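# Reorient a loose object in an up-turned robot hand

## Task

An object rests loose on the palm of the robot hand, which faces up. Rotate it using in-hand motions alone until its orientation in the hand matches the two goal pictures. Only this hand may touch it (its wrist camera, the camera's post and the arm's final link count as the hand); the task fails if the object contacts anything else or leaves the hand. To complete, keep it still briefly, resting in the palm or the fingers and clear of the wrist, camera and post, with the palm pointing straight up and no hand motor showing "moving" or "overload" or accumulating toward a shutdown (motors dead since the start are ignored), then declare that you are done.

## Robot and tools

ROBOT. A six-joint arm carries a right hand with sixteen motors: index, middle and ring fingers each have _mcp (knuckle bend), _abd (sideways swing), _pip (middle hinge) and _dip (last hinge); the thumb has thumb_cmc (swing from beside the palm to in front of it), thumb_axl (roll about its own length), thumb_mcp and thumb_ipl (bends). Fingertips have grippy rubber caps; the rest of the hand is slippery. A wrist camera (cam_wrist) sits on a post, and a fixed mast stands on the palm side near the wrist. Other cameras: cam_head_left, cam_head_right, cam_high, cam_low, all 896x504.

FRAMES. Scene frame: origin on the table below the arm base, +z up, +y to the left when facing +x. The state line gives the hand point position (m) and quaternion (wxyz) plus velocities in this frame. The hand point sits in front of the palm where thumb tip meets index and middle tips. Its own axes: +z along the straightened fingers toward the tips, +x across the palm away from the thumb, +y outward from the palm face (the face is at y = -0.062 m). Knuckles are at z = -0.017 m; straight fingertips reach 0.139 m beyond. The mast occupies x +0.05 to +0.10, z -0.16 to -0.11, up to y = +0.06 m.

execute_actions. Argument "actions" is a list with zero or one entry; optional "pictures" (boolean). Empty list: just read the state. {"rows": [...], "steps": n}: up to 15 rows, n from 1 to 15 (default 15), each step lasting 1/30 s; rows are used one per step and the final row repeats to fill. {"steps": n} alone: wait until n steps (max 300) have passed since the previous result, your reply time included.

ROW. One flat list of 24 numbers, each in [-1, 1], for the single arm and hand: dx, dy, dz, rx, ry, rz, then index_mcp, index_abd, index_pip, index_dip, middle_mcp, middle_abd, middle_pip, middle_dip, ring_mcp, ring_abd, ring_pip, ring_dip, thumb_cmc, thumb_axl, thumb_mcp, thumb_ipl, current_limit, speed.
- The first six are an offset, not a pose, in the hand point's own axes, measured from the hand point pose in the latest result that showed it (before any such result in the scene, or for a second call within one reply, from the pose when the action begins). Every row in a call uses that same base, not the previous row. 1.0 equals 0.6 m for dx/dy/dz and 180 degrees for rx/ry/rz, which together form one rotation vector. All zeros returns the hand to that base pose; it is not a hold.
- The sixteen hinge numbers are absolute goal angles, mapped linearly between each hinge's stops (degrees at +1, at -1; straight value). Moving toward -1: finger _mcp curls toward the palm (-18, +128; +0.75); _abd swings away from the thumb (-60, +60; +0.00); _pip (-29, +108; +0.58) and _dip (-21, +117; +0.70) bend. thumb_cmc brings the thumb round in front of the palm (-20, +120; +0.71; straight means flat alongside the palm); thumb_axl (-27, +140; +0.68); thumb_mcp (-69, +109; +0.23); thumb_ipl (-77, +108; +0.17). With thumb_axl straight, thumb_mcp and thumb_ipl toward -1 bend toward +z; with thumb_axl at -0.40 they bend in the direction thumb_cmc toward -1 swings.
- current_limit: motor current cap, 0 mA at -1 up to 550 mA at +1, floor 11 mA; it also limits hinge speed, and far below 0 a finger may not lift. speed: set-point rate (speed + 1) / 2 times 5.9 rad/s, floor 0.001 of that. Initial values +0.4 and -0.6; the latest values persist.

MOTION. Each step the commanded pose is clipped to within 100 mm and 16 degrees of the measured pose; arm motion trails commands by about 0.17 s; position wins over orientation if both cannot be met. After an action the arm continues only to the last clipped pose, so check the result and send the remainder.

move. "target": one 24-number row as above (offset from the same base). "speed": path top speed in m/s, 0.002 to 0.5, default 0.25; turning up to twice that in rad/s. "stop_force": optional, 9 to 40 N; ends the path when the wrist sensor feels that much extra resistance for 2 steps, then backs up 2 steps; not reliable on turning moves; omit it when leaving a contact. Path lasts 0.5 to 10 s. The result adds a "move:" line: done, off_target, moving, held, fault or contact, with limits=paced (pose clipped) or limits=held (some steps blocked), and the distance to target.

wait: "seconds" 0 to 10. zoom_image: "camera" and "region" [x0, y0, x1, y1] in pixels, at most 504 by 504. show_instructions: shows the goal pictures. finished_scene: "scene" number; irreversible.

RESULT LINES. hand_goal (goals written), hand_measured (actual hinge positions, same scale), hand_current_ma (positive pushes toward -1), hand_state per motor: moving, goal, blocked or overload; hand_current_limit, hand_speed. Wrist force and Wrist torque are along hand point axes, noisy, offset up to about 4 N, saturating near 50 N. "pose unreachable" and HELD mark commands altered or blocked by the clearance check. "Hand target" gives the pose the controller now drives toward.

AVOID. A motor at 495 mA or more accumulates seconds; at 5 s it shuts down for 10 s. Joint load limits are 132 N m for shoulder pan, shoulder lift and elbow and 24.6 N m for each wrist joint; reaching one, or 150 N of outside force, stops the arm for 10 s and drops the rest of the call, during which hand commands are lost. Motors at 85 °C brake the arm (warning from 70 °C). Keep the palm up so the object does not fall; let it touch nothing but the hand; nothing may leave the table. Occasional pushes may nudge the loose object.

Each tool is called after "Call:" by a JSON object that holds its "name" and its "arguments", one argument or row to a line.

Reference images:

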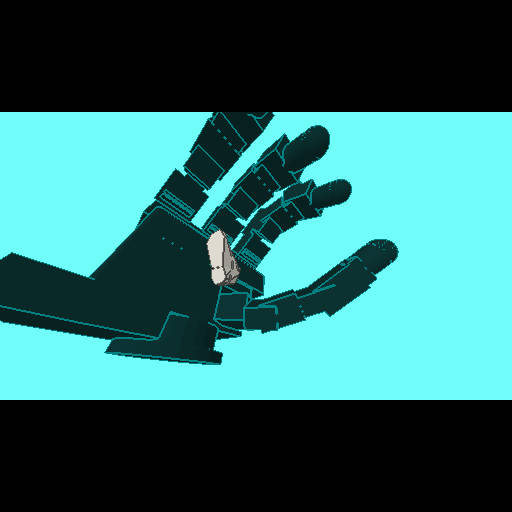

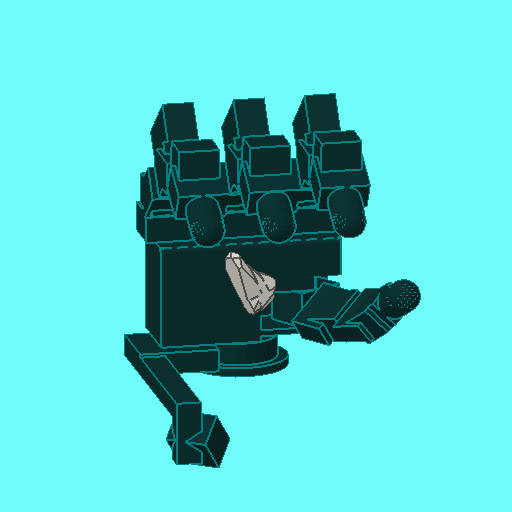

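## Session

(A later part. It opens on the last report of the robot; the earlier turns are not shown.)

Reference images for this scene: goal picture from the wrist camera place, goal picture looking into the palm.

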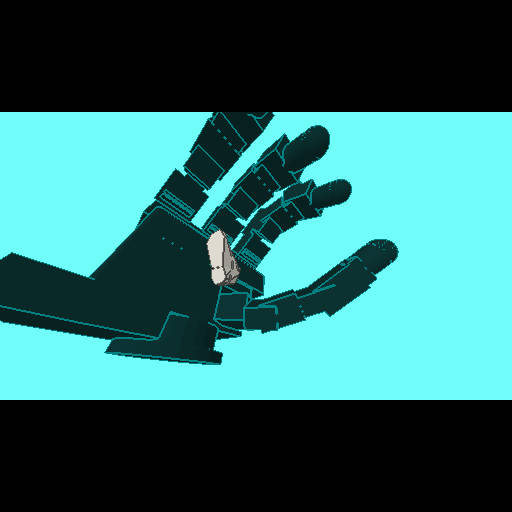

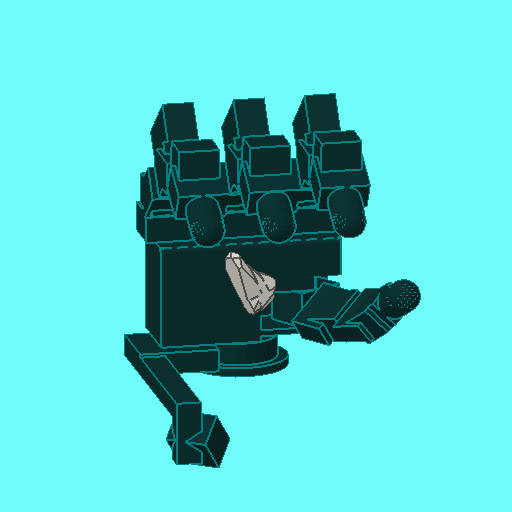

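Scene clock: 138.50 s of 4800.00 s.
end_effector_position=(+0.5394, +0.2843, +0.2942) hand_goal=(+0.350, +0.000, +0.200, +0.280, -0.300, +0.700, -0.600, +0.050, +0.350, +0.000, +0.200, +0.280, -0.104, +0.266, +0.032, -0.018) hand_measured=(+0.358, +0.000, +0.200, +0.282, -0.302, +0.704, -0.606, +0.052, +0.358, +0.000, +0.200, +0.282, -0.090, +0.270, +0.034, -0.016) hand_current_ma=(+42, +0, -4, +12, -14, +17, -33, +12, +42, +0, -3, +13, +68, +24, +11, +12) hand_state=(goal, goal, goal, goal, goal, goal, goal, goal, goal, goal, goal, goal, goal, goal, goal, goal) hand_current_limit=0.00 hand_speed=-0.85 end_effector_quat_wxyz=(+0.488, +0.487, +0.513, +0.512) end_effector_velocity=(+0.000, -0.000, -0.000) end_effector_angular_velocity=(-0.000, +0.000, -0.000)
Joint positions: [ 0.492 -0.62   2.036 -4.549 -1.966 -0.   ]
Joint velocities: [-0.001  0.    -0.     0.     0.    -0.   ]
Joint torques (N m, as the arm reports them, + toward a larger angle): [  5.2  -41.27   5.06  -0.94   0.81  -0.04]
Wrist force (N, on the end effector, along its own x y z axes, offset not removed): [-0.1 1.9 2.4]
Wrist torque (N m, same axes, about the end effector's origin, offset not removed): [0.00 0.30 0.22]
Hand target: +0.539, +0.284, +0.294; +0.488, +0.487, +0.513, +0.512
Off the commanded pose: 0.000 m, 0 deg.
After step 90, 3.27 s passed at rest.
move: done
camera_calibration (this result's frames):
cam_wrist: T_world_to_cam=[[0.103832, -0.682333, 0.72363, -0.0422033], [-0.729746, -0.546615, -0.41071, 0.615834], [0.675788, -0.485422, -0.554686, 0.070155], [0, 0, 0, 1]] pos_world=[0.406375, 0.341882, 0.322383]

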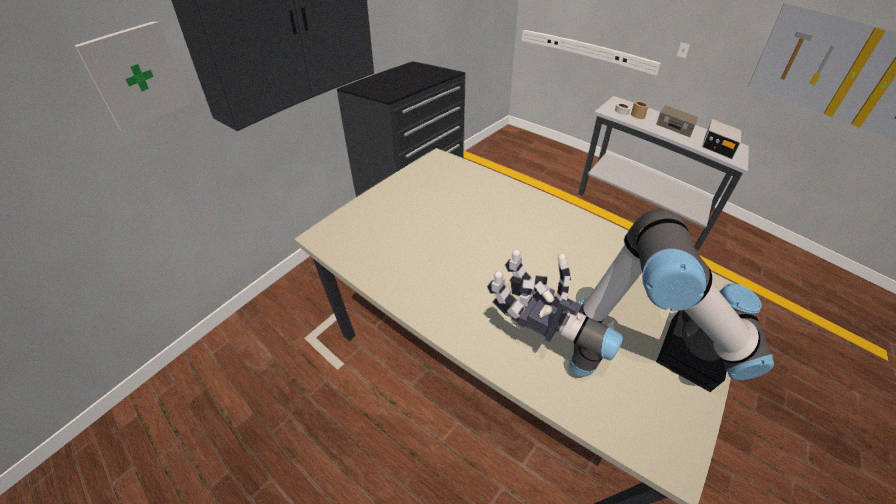

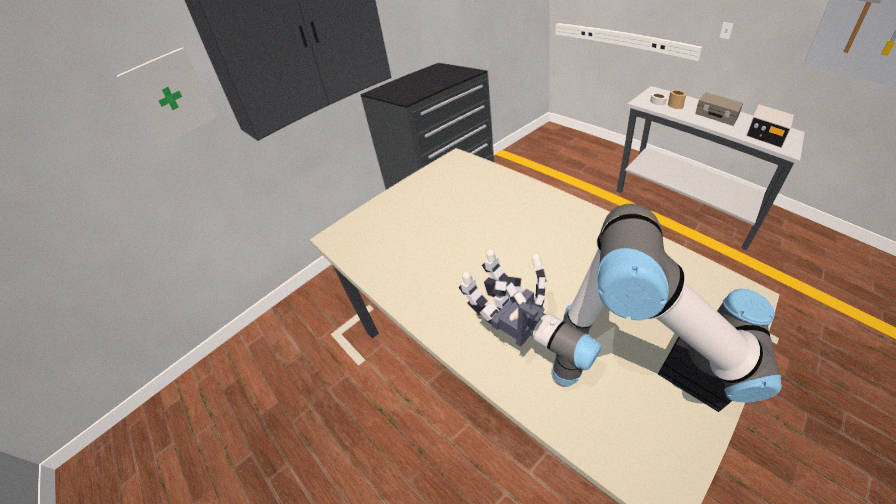

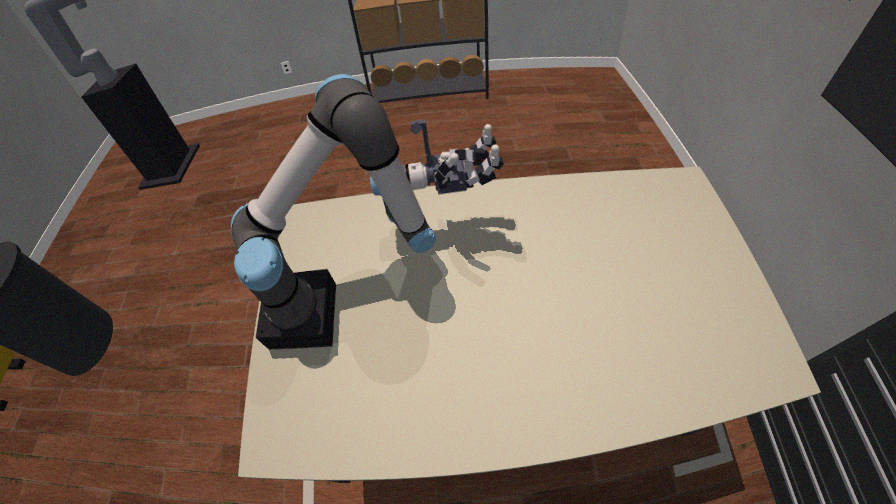

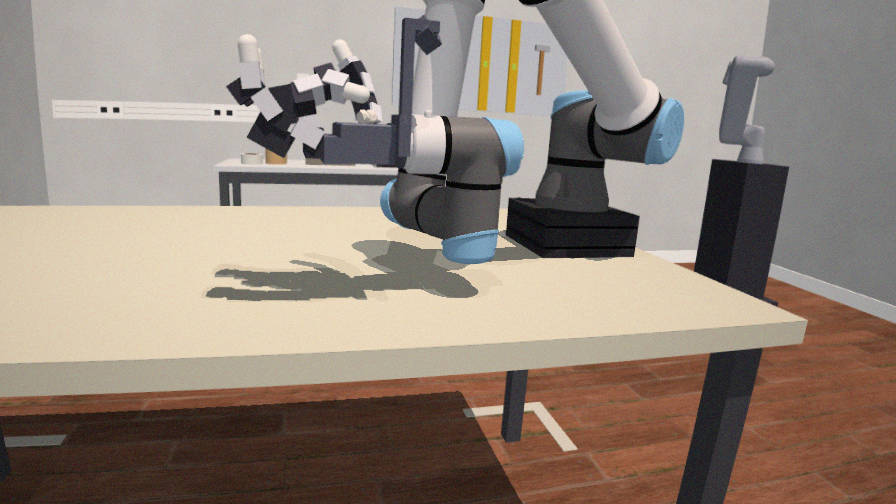

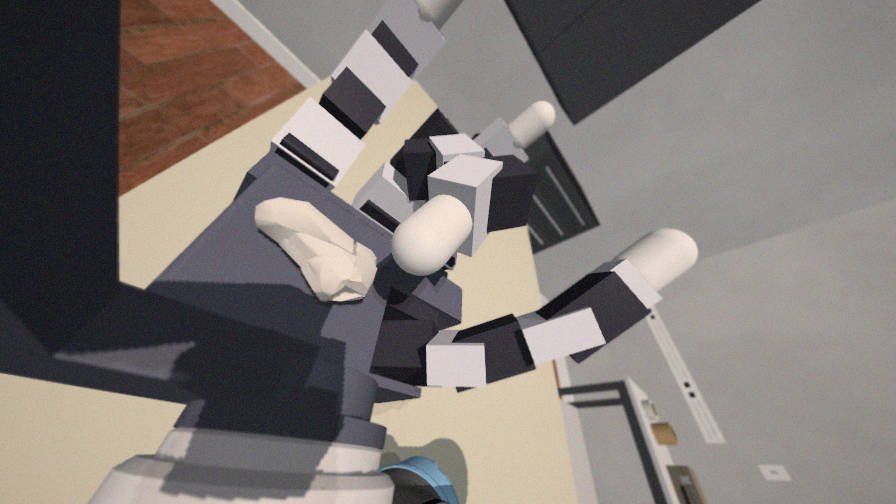

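Call:
{"name": "move", "arguments": {
  "target": [0,0,0,0,0,0, 0.35,0,0.2,0.28, 0.3,0.0,-0.3,0.05, -0.2,0.7,-0.737,0.05, -0.104,0.266,0.032,-0.018, 0.4,-0.2]
}}

Call:
{"name": "move", "arguments": {
  "target": [0,0,0,0,0,0, 0.35,0,0.2,0.28, 0.3,0.0,-0.3,0.05, -0.342,0.7,-0.87,0.05, -0.104,0.266,0.032,-0.018, 0.1,-0.7]
}}

Call:
{"name": "zoom_image", "arguments": {
  "camera": "cam_low",
  "region": [270, 50, 420, 170]
}}

Scene clock: 156.87 s of 4800.00 s.
end_effector_position=(+0.5394, +0.2843, +0.2942) hand_goal=(+0.350, +0.000, +0.200, +0.280, +0.300, +0.000, -0.300, +0.050, -0.200, +0.700, -0.736, +0.050, -0.104, +0.266, +0.032, -0.018) hand_measured=(+0.358, +0.000, +0.200, +0.282, +0.306, +0.004, -0.304, +0.050, -0.196, +0.698, -0.736, +0.052, -0.090, +0.270, +0.034, -0.016) hand_current_ma=(+42, +0, -4, +12, +29, +14, -19, +3, +26, -10, +3, +12, +68, +24, +11, +12) hand_state=(goal, goal, goal, goal, goal, goal, goal, goal, goal, goal, goal, goal, goal, goal, goal, goal) hand_current_limit=0.40 hand_speed=-0.20 end_effector_quat_wxyz=(+0.488, +0.487, +0.513, +0.512) end_effector_velocity=(-0.000, -0.000, -0.000) end_effector_angular_velocity=(+0.000, -0.000, -0.000)
Joint positions: [ 0.492 -0.62   2.036 -4.549 -1.966 -0.   ]
Joint velocities: [-0.     0.     0.001 -0.001 -0.    -0.   ]
Joint torques (N m, as the arm reports them, + toward a larger angle): [  5.85 -41.33   5.19  -0.9    0.76  -0.03]
Wrist force (N, on the end effector, along its own x y z axes, offset not removed): [-1.1 1.4 -0.2]
Wrist torque (N m, same axes, about the end effector's origin, offset not removed): [0.21 0.48 0.09]
Hand target: +0.539, +0.284, +0.294; +0.488, +0.487, +0.513, +0.512
Off the commanded pose: 0.000 m, 0 deg.
After step 90, 14.30 s passed at rest.
move: done
camera_calibration (this result's frames):
cam_wrist: T_world_to_cam=[[0.103832, -0.682333, 0.72363, -0.0422033], [-0.729746, -0.546615, -0.41071, 0.615834], [0.675788, -0.485422, -0.554686, 0.070155], [0, 0, 0, 1]] pos_world=[0.406375, 0.341882, 0.322383]

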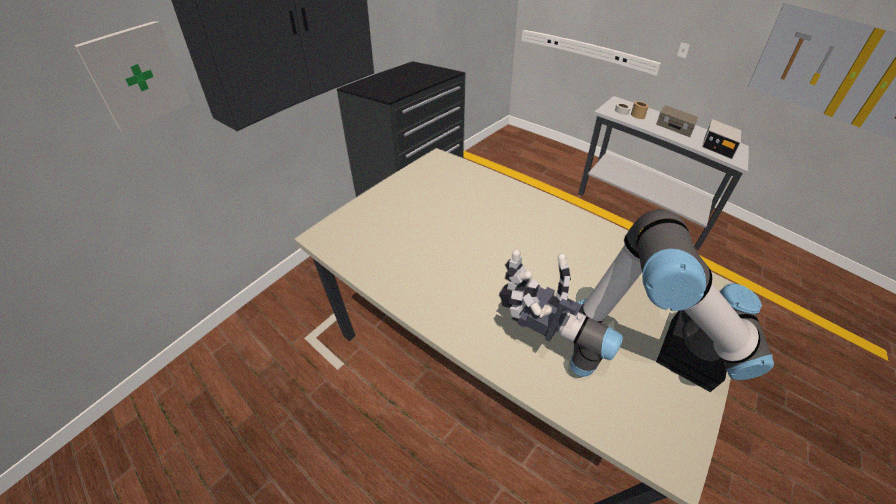

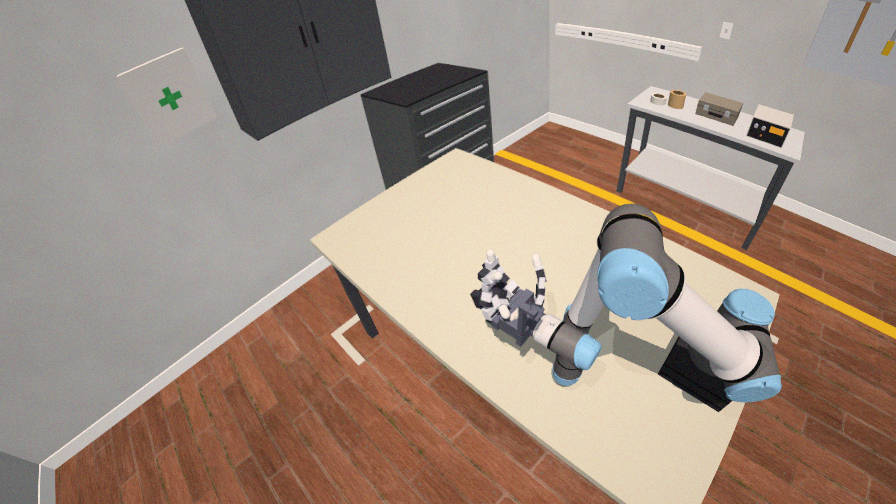

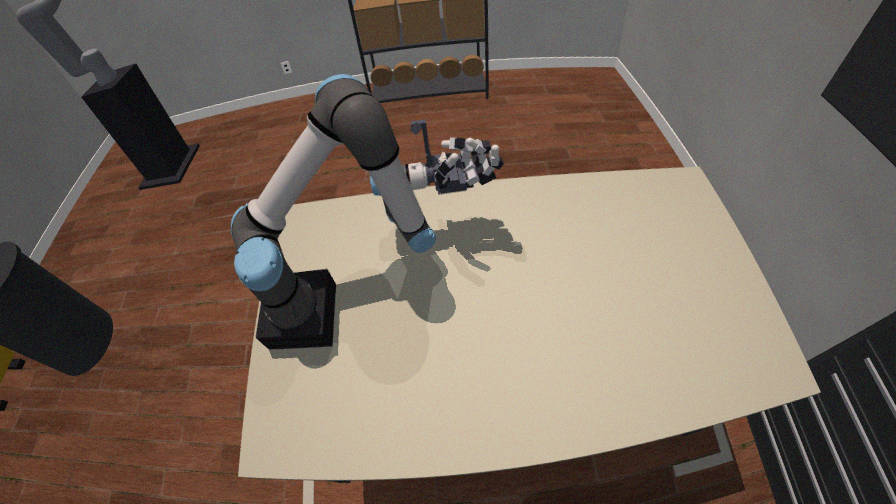

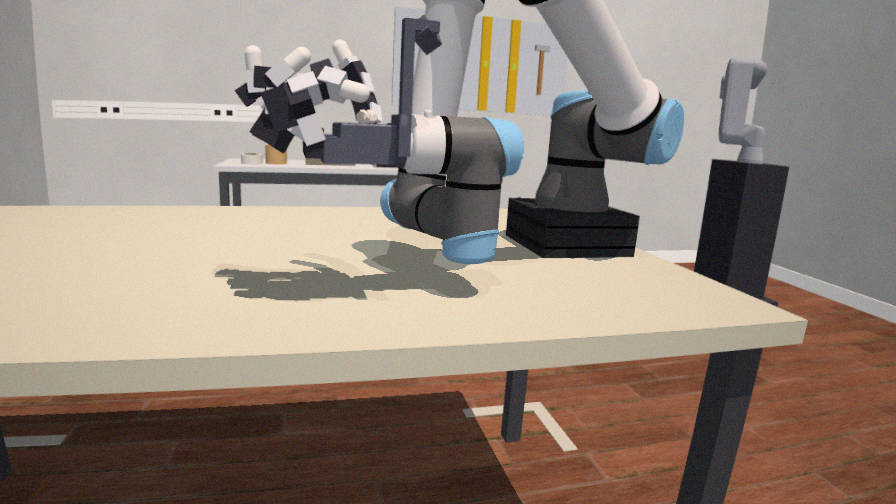

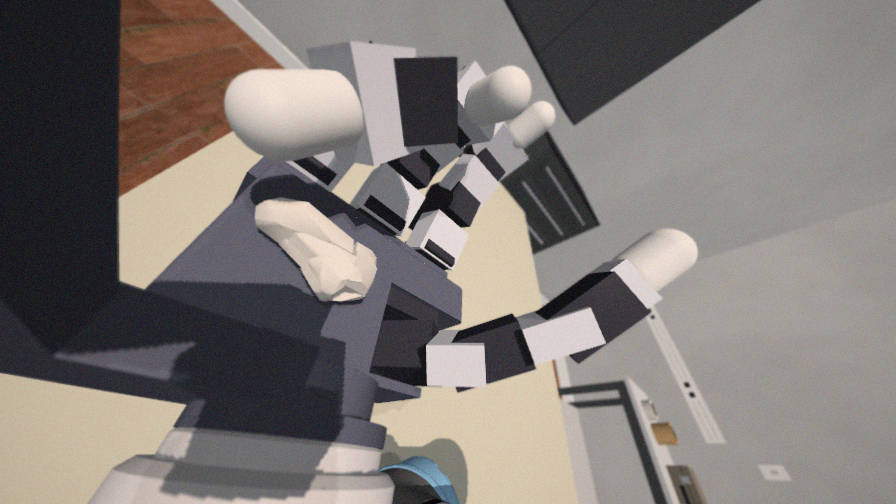

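Scene clock: 157.37 s of 4800.00 s.
end_effector_position=(+0.5394, +0.2843, +0.2942) hand_goal=(+0.350, +0.000, +0.200, +0.280, +0.300, +0.000, -0.300, +0.050, -0.342, +0.700, -0.870, +0.050, -0.104, +0.266, +0.032, -0.018) hand_measured=(+0.358, +0.000, +0.200, +0.282, +0.306, +0.004, -0.304, +0.050, -0.340, +0.698, -0.870, +0.052, -0.090, +0.270, +0.034, -0.016) hand_current_ma=(+42, +0, -4, +12, +29, +14, -19, +3, +12, -10, +2, +12, +68, +24, +11, +12) hand_state=(goal, goal, goal, goal, goal, goal, goal, goal, goal, goal, goal, goal, goal, goal, goal, goal) hand_current_limit=0.10 hand_speed=-0.70 end_effector_quat_wxyz=(+0.488, +0.487, +0.513, +0.512) end_effector_velocity=(+0.000, +0.000, +0.000) end_effector_angular_velocity=(-0.000, +0.000, -0.000)
Joint positions: [ 0.492 -0.62   2.036 -4.549 -1.966 -0.   ]
Joint velocities: [ 0.    -0.001 -0.     0.001 -0.    -0.   ]
Joint torques (N m, as the arm reports them, + toward a larger angle): [  5.6  -41.02   5.23  -0.84   0.69  -0.09]
Wrist force (N, on the end effector, along its own x y z axes, offset not removed): [0.5 0.3 0.5]
Wrist torque (N m, same axes, about the end effector's origin, offset not removed): [-0.09 0.16 0.23]
Hand target: +0.539, +0.284, +0.294; +0.488, +0.487, +0.513, +0.512
Off the commanded pose: 0.000 m, 0 deg.
move: done
camera_calibration (this result's frames):
cam_wrist: T_world_to_cam=[[0.103832, -0.682333, 0.72363, -0.0422032], [-0.729746, -0.546615, -0.41071, 0.615834], [0.675788, -0.485422, -0.554686, 0.0701549], [0, 0, 0, 1]] pos_world=[0.406375, 0.341882, 0.322383]

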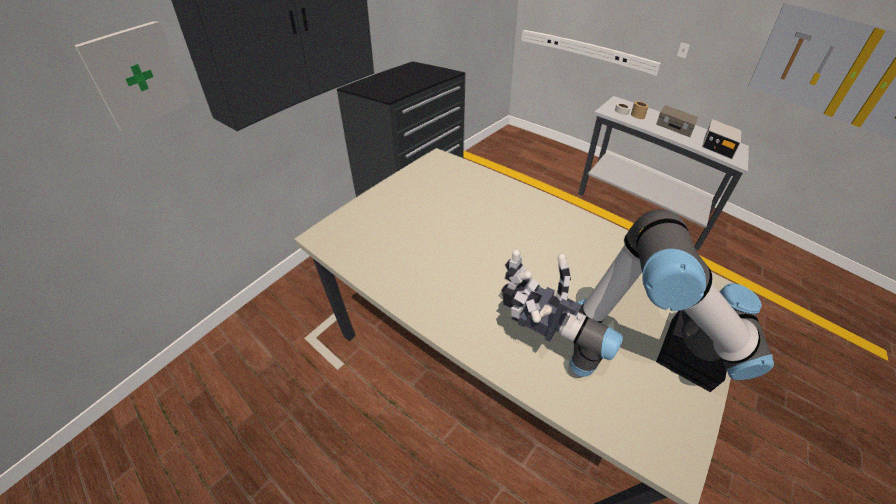

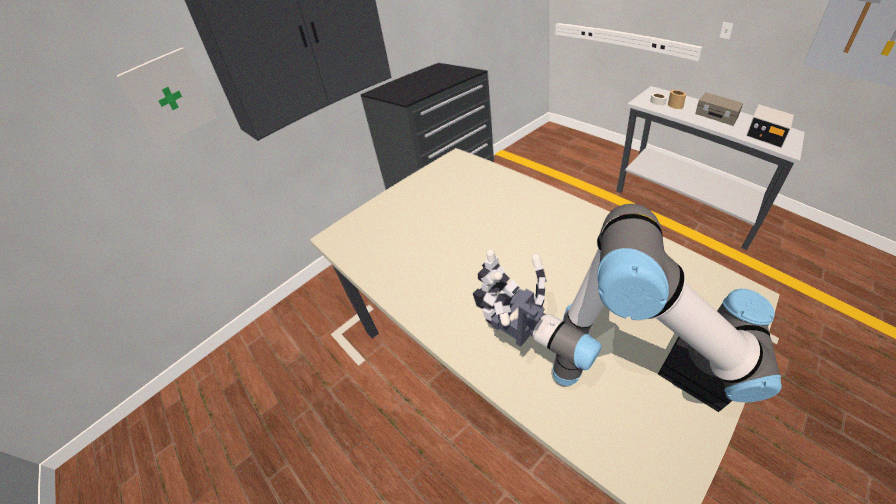

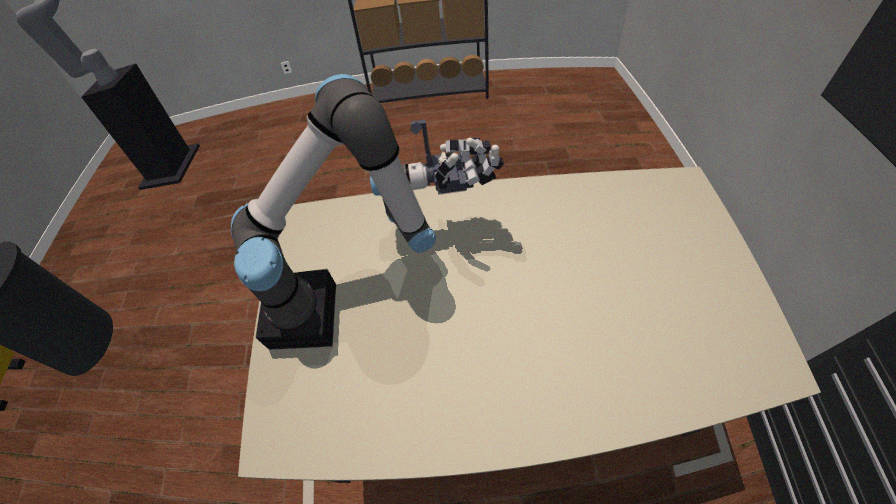

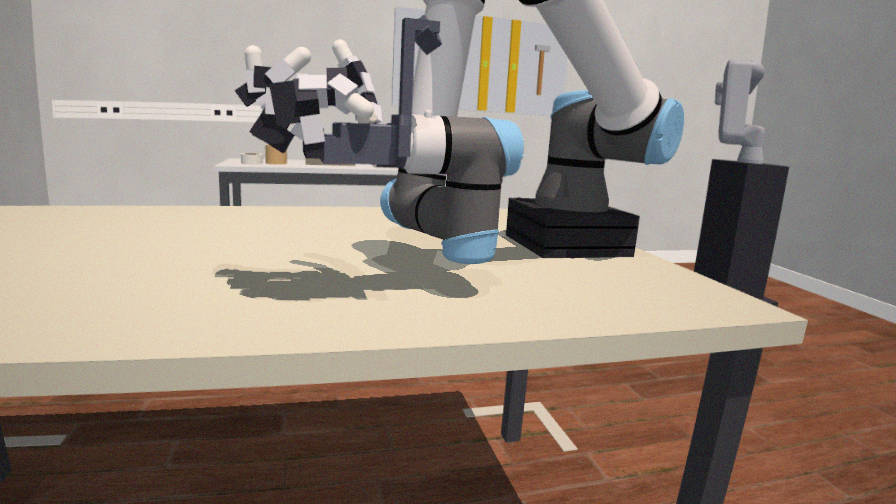

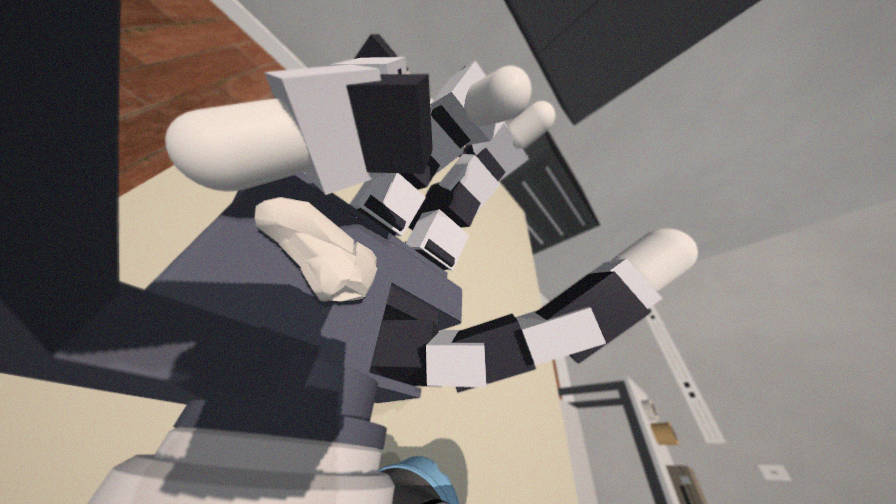

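Region (270, 50, 420, 170) of cam_low's 896x504 image, scaled by 3.360, with more detail than that image has; it fills the top 403 rows of this view, and the rest is white.

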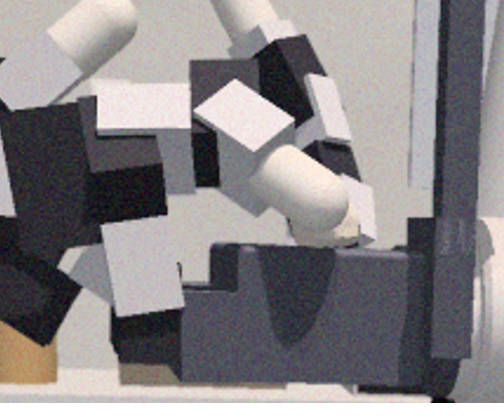

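Call:
{"name": "move", "arguments": {
  "target": [0,0,0,0,0,0, 0.35,0,0.2,0.28, 0.3,0.0,-0.3,0.05, -0.30,-0.25,-0.89,0.05, -0.104,0.266,0.032,-0.018, 0.1,-0.7]
}}

Scene clock: 161.43 s of 4800.00 s.
end_effector_position=(+0.5394, +0.2843, +0.2942) hand_goal=(+0.350, +0.000, +0.200, +0.280, +0.300, +0.000, -0.300, +0.050, -0.300, -0.250, -0.890, +0.050, -0.104, +0.266, +0.032, -0.018) hand_measured=(+0.358, +0.000, +0.200, +0.282, +0.306, +0.004, -0.304, +0.050, -0.302, -0.246, -0.890, +0.052, -0.090, +0.270, +0.034, -0.016) hand_current_ma=(+42, +0, -4, +12, +30, +14, -19, +3, -13, +15, -2, +12, +68, +24, +11, +12) hand_state=(goal, goal, goal, goal, goal, goal, goal, goal, goal, goal, goal, goal, goal, goal, goal, goal) hand_current_limit=0.10 hand_speed=-0.70 end_effector_quat_wxyz=(+0.488, +0.487, +0.513, +0.512) end_effector_velocity=(+0.000, +0.000, +0.000) end_effector_angular_velocity=(-0.000, +0.000, +0.000)
Joint positions: [ 0.492 -0.62   2.036 -4.549 -1.966 -0.   ]
Joint velocities: [ 0. -0.  0.  0.  0. -0.]
Joint torques (N m, as the arm reports them, + toward a larger angle): [  5.3  -40.73   4.97  -0.91   0.81  -0.01]
Wrist force (N, on the end effector, along its own x y z axes, offset not removed): [0.3 3.8 0.7]
Wrist torque (N m, same axes, about the end effector's origin, offset not removed): [0.51 0.19 0.33]
Hand target: +0.539, +0.284, +0.294; +0.488, +0.487, +0.513, +0.512
Off the commanded pose: 0.000 m, 0 deg.
move: done
camera_calibration (this result's frames):
cam_wrist: T_world_to_cam=[[0.103832, -0.682333, 0.72363, -0.0422032], [-0.729746, -0.546615, -0.41071, 0.615834], [0.675788, -0.485421, -0.554686, 0.070155], [0, 0, 0, 1]] pos_world=[0.406375, 0.341882, 0.322383]

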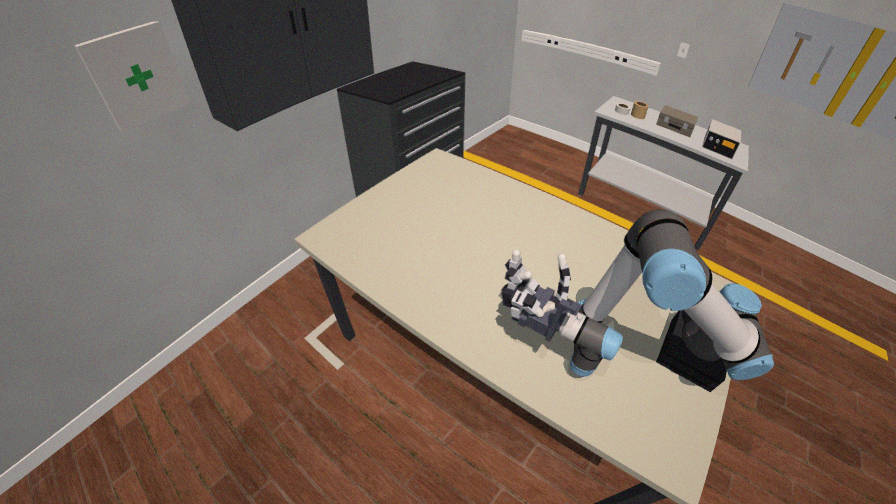

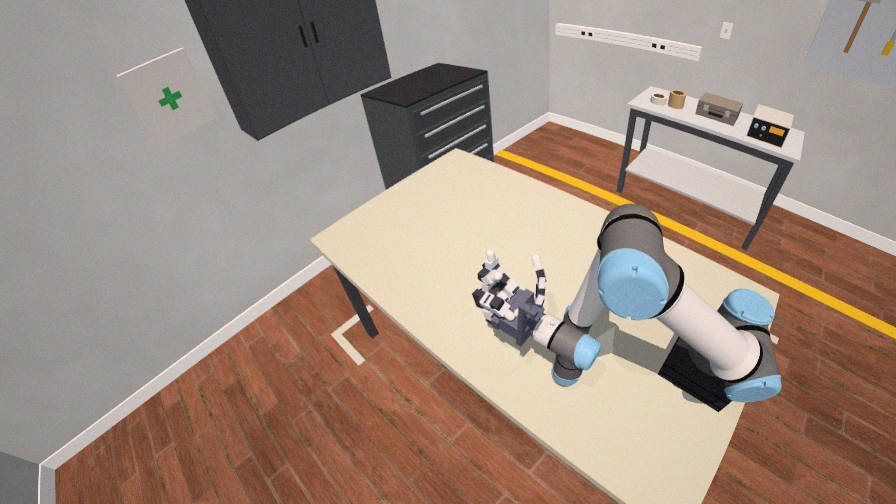

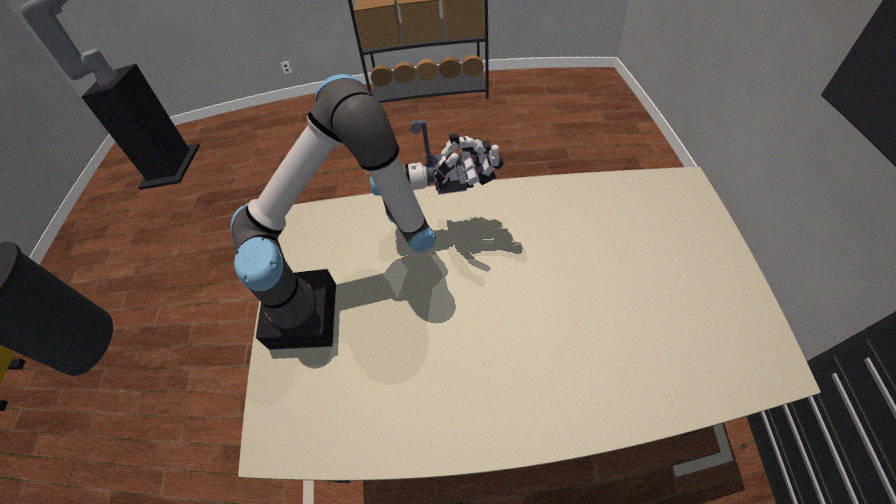

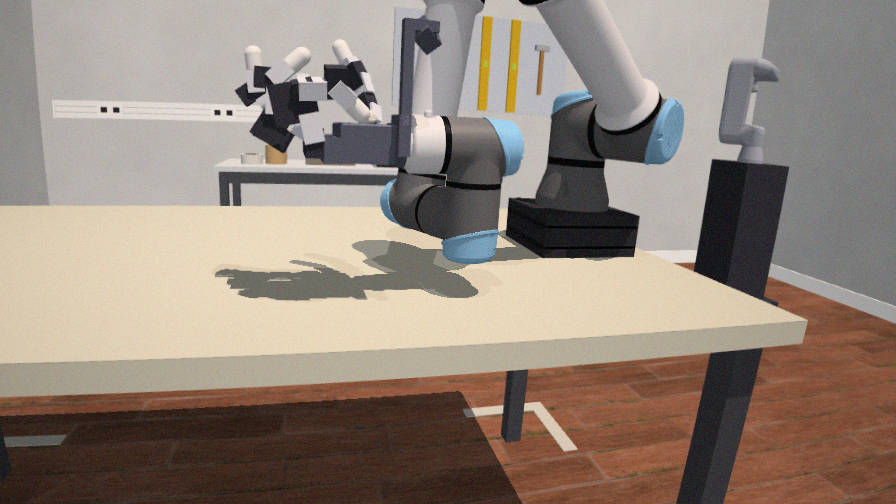

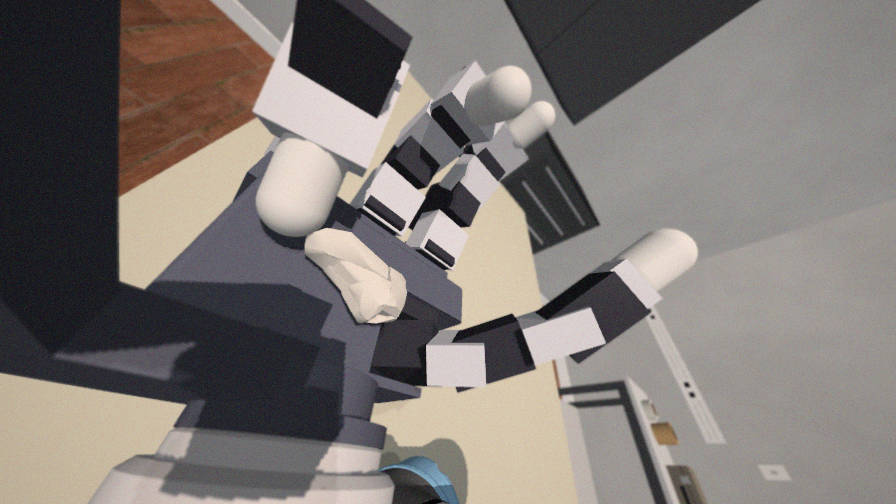

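Call:
{"name": "move", "arguments": {
  "target": [0,0,0,0,0,0, 0.35,0,0.2,0.28, -0.47,0.0,-0.153,-0.565, 0.4,0.0,0.0,0.2, -0.104,0.266,0.032,-0.018, 0.4,-0.3]
}}

Call:
{"name": "zoom_image", "arguments": {
  "camera": "cam_low",
  "region": [270, 50, 420, 170]
}}

Scene clock: 168.77 s of 4800.00 s.
end_effector_position=(+0.5394, +0.2843, +0.2942) hand_goal=(+0.350, +0.000, +0.200, +0.280, -0.470, +0.000, -0.152, -0.564, +0.400, +0.000, +0.000, +0.200, -0.104, +0.266, +0.032, -0.018) hand_measured=(+0.358, +0.000, +0.200, +0.282, -0.468, +0.004, -0.156, -0.562, +0.408, -0.004, -0.002, +0.196, -0.090, +0.270, +0.034, -0.016) hand_current_ma=(+42, +0, -4, +12, +9, +14, -21, +12, +40, -16, -7, -17, +68, +24, +11, +12) hand_state=(goal, goal, goal, goal, goal, goal, goal, goal, goal, goal, goal, goal, goal, goal, goal, goal) hand_current_limit=0.40 hand_speed=-0.30 end_effector_quat_wxyz=(+0.488, +0.487, +0.513, +0.512) end_effector_velocity=(+0.000, +0.000, -0.000) end_effector_angular_velocity=(-0.001, +0.001, +0.000)
Joint positions: [ 0.492 -0.62   2.036 -4.549 -1.966 -0.   ]
Joint velocities: [ 0.     0.    -0.     0.001  0.     0.   ]
Joint torques (N m, as the arm reports them, + toward a larger angle): [  5.53 -41.25   4.78  -0.98   0.77  -0.06]
Wrist force (N, on the end effector, along its own x y z axes, offset not removed): [-0.5 1.2 0.1]
Wrist torque (N m, same axes, about the end effector's origin, offset not removed): [0.12 0.40 0.11]
Hand target: +0.539, +0.284, +0.294; +0.488, +0.487, +0.513, +0.512
Off the commanded pose: 0.000 m, 0 deg.
After step 90, 3.27 s passed at rest.
move: done
camera_calibration (this result's frames):
cam_wrist: T_world_to_cam=[[0.103832, -0.682333, 0.72363, -0.0422033], [-0.729747, -0.546615, -0.41071, 0.615834], [0.675788, -0.485422, -0.554686, 0.0701551], [0, 0, 0, 1]] pos_world=[0.406375, 0.341882, 0.322383]

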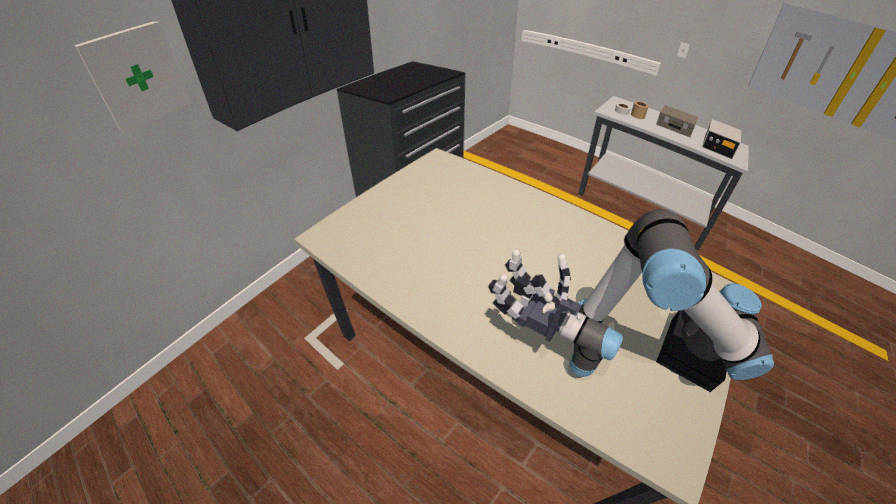

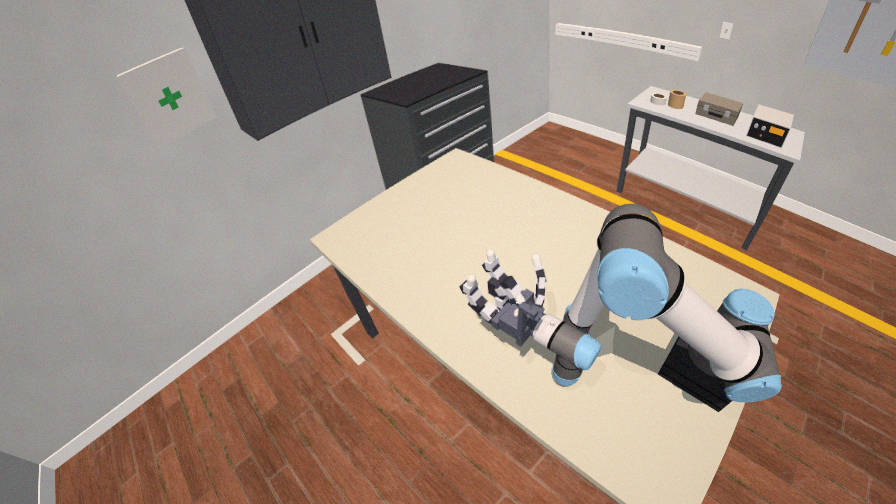

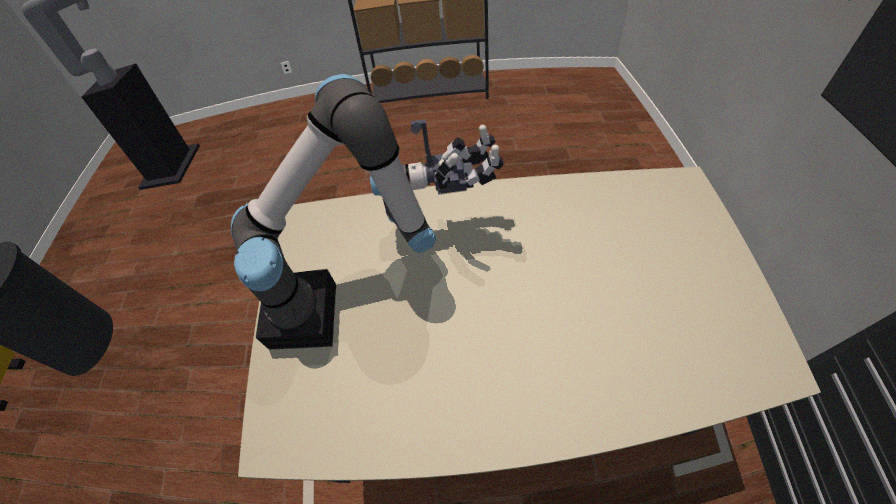

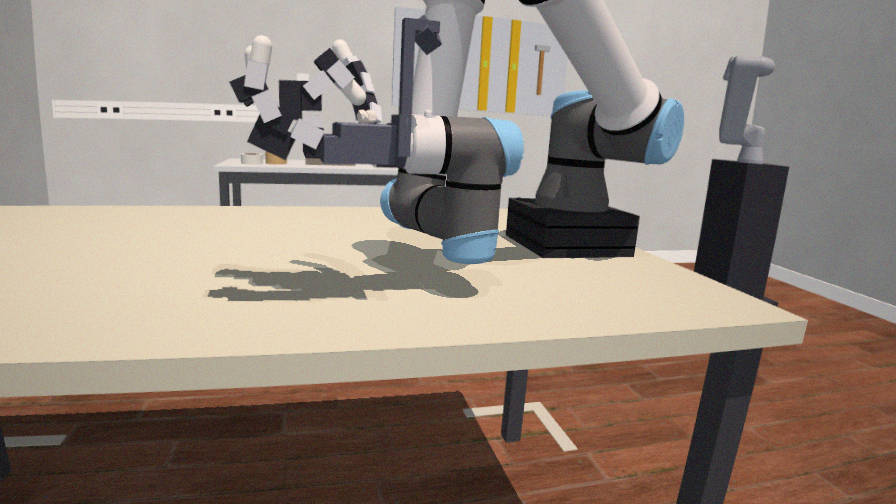

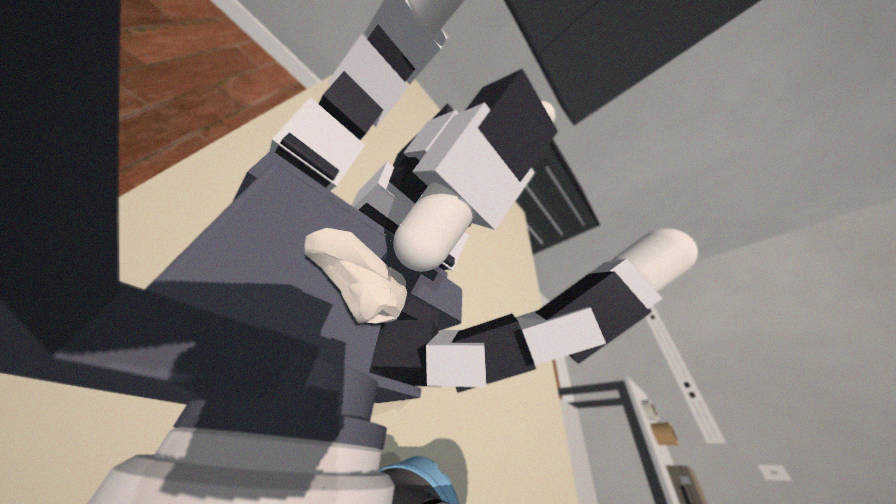

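Region (270, 50, 420, 170) of cam_low's 896x504 image, scaled by 3.360, with more detail than that image has; it fills the top 403 rows of this view, and the rest is white.

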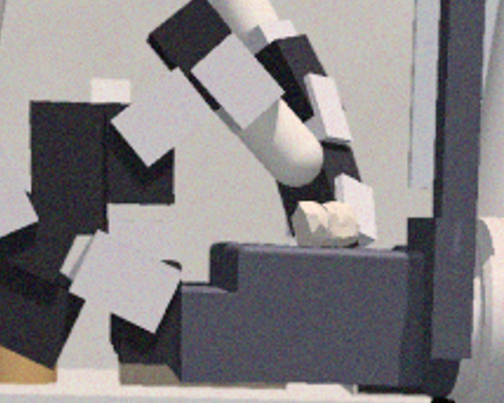

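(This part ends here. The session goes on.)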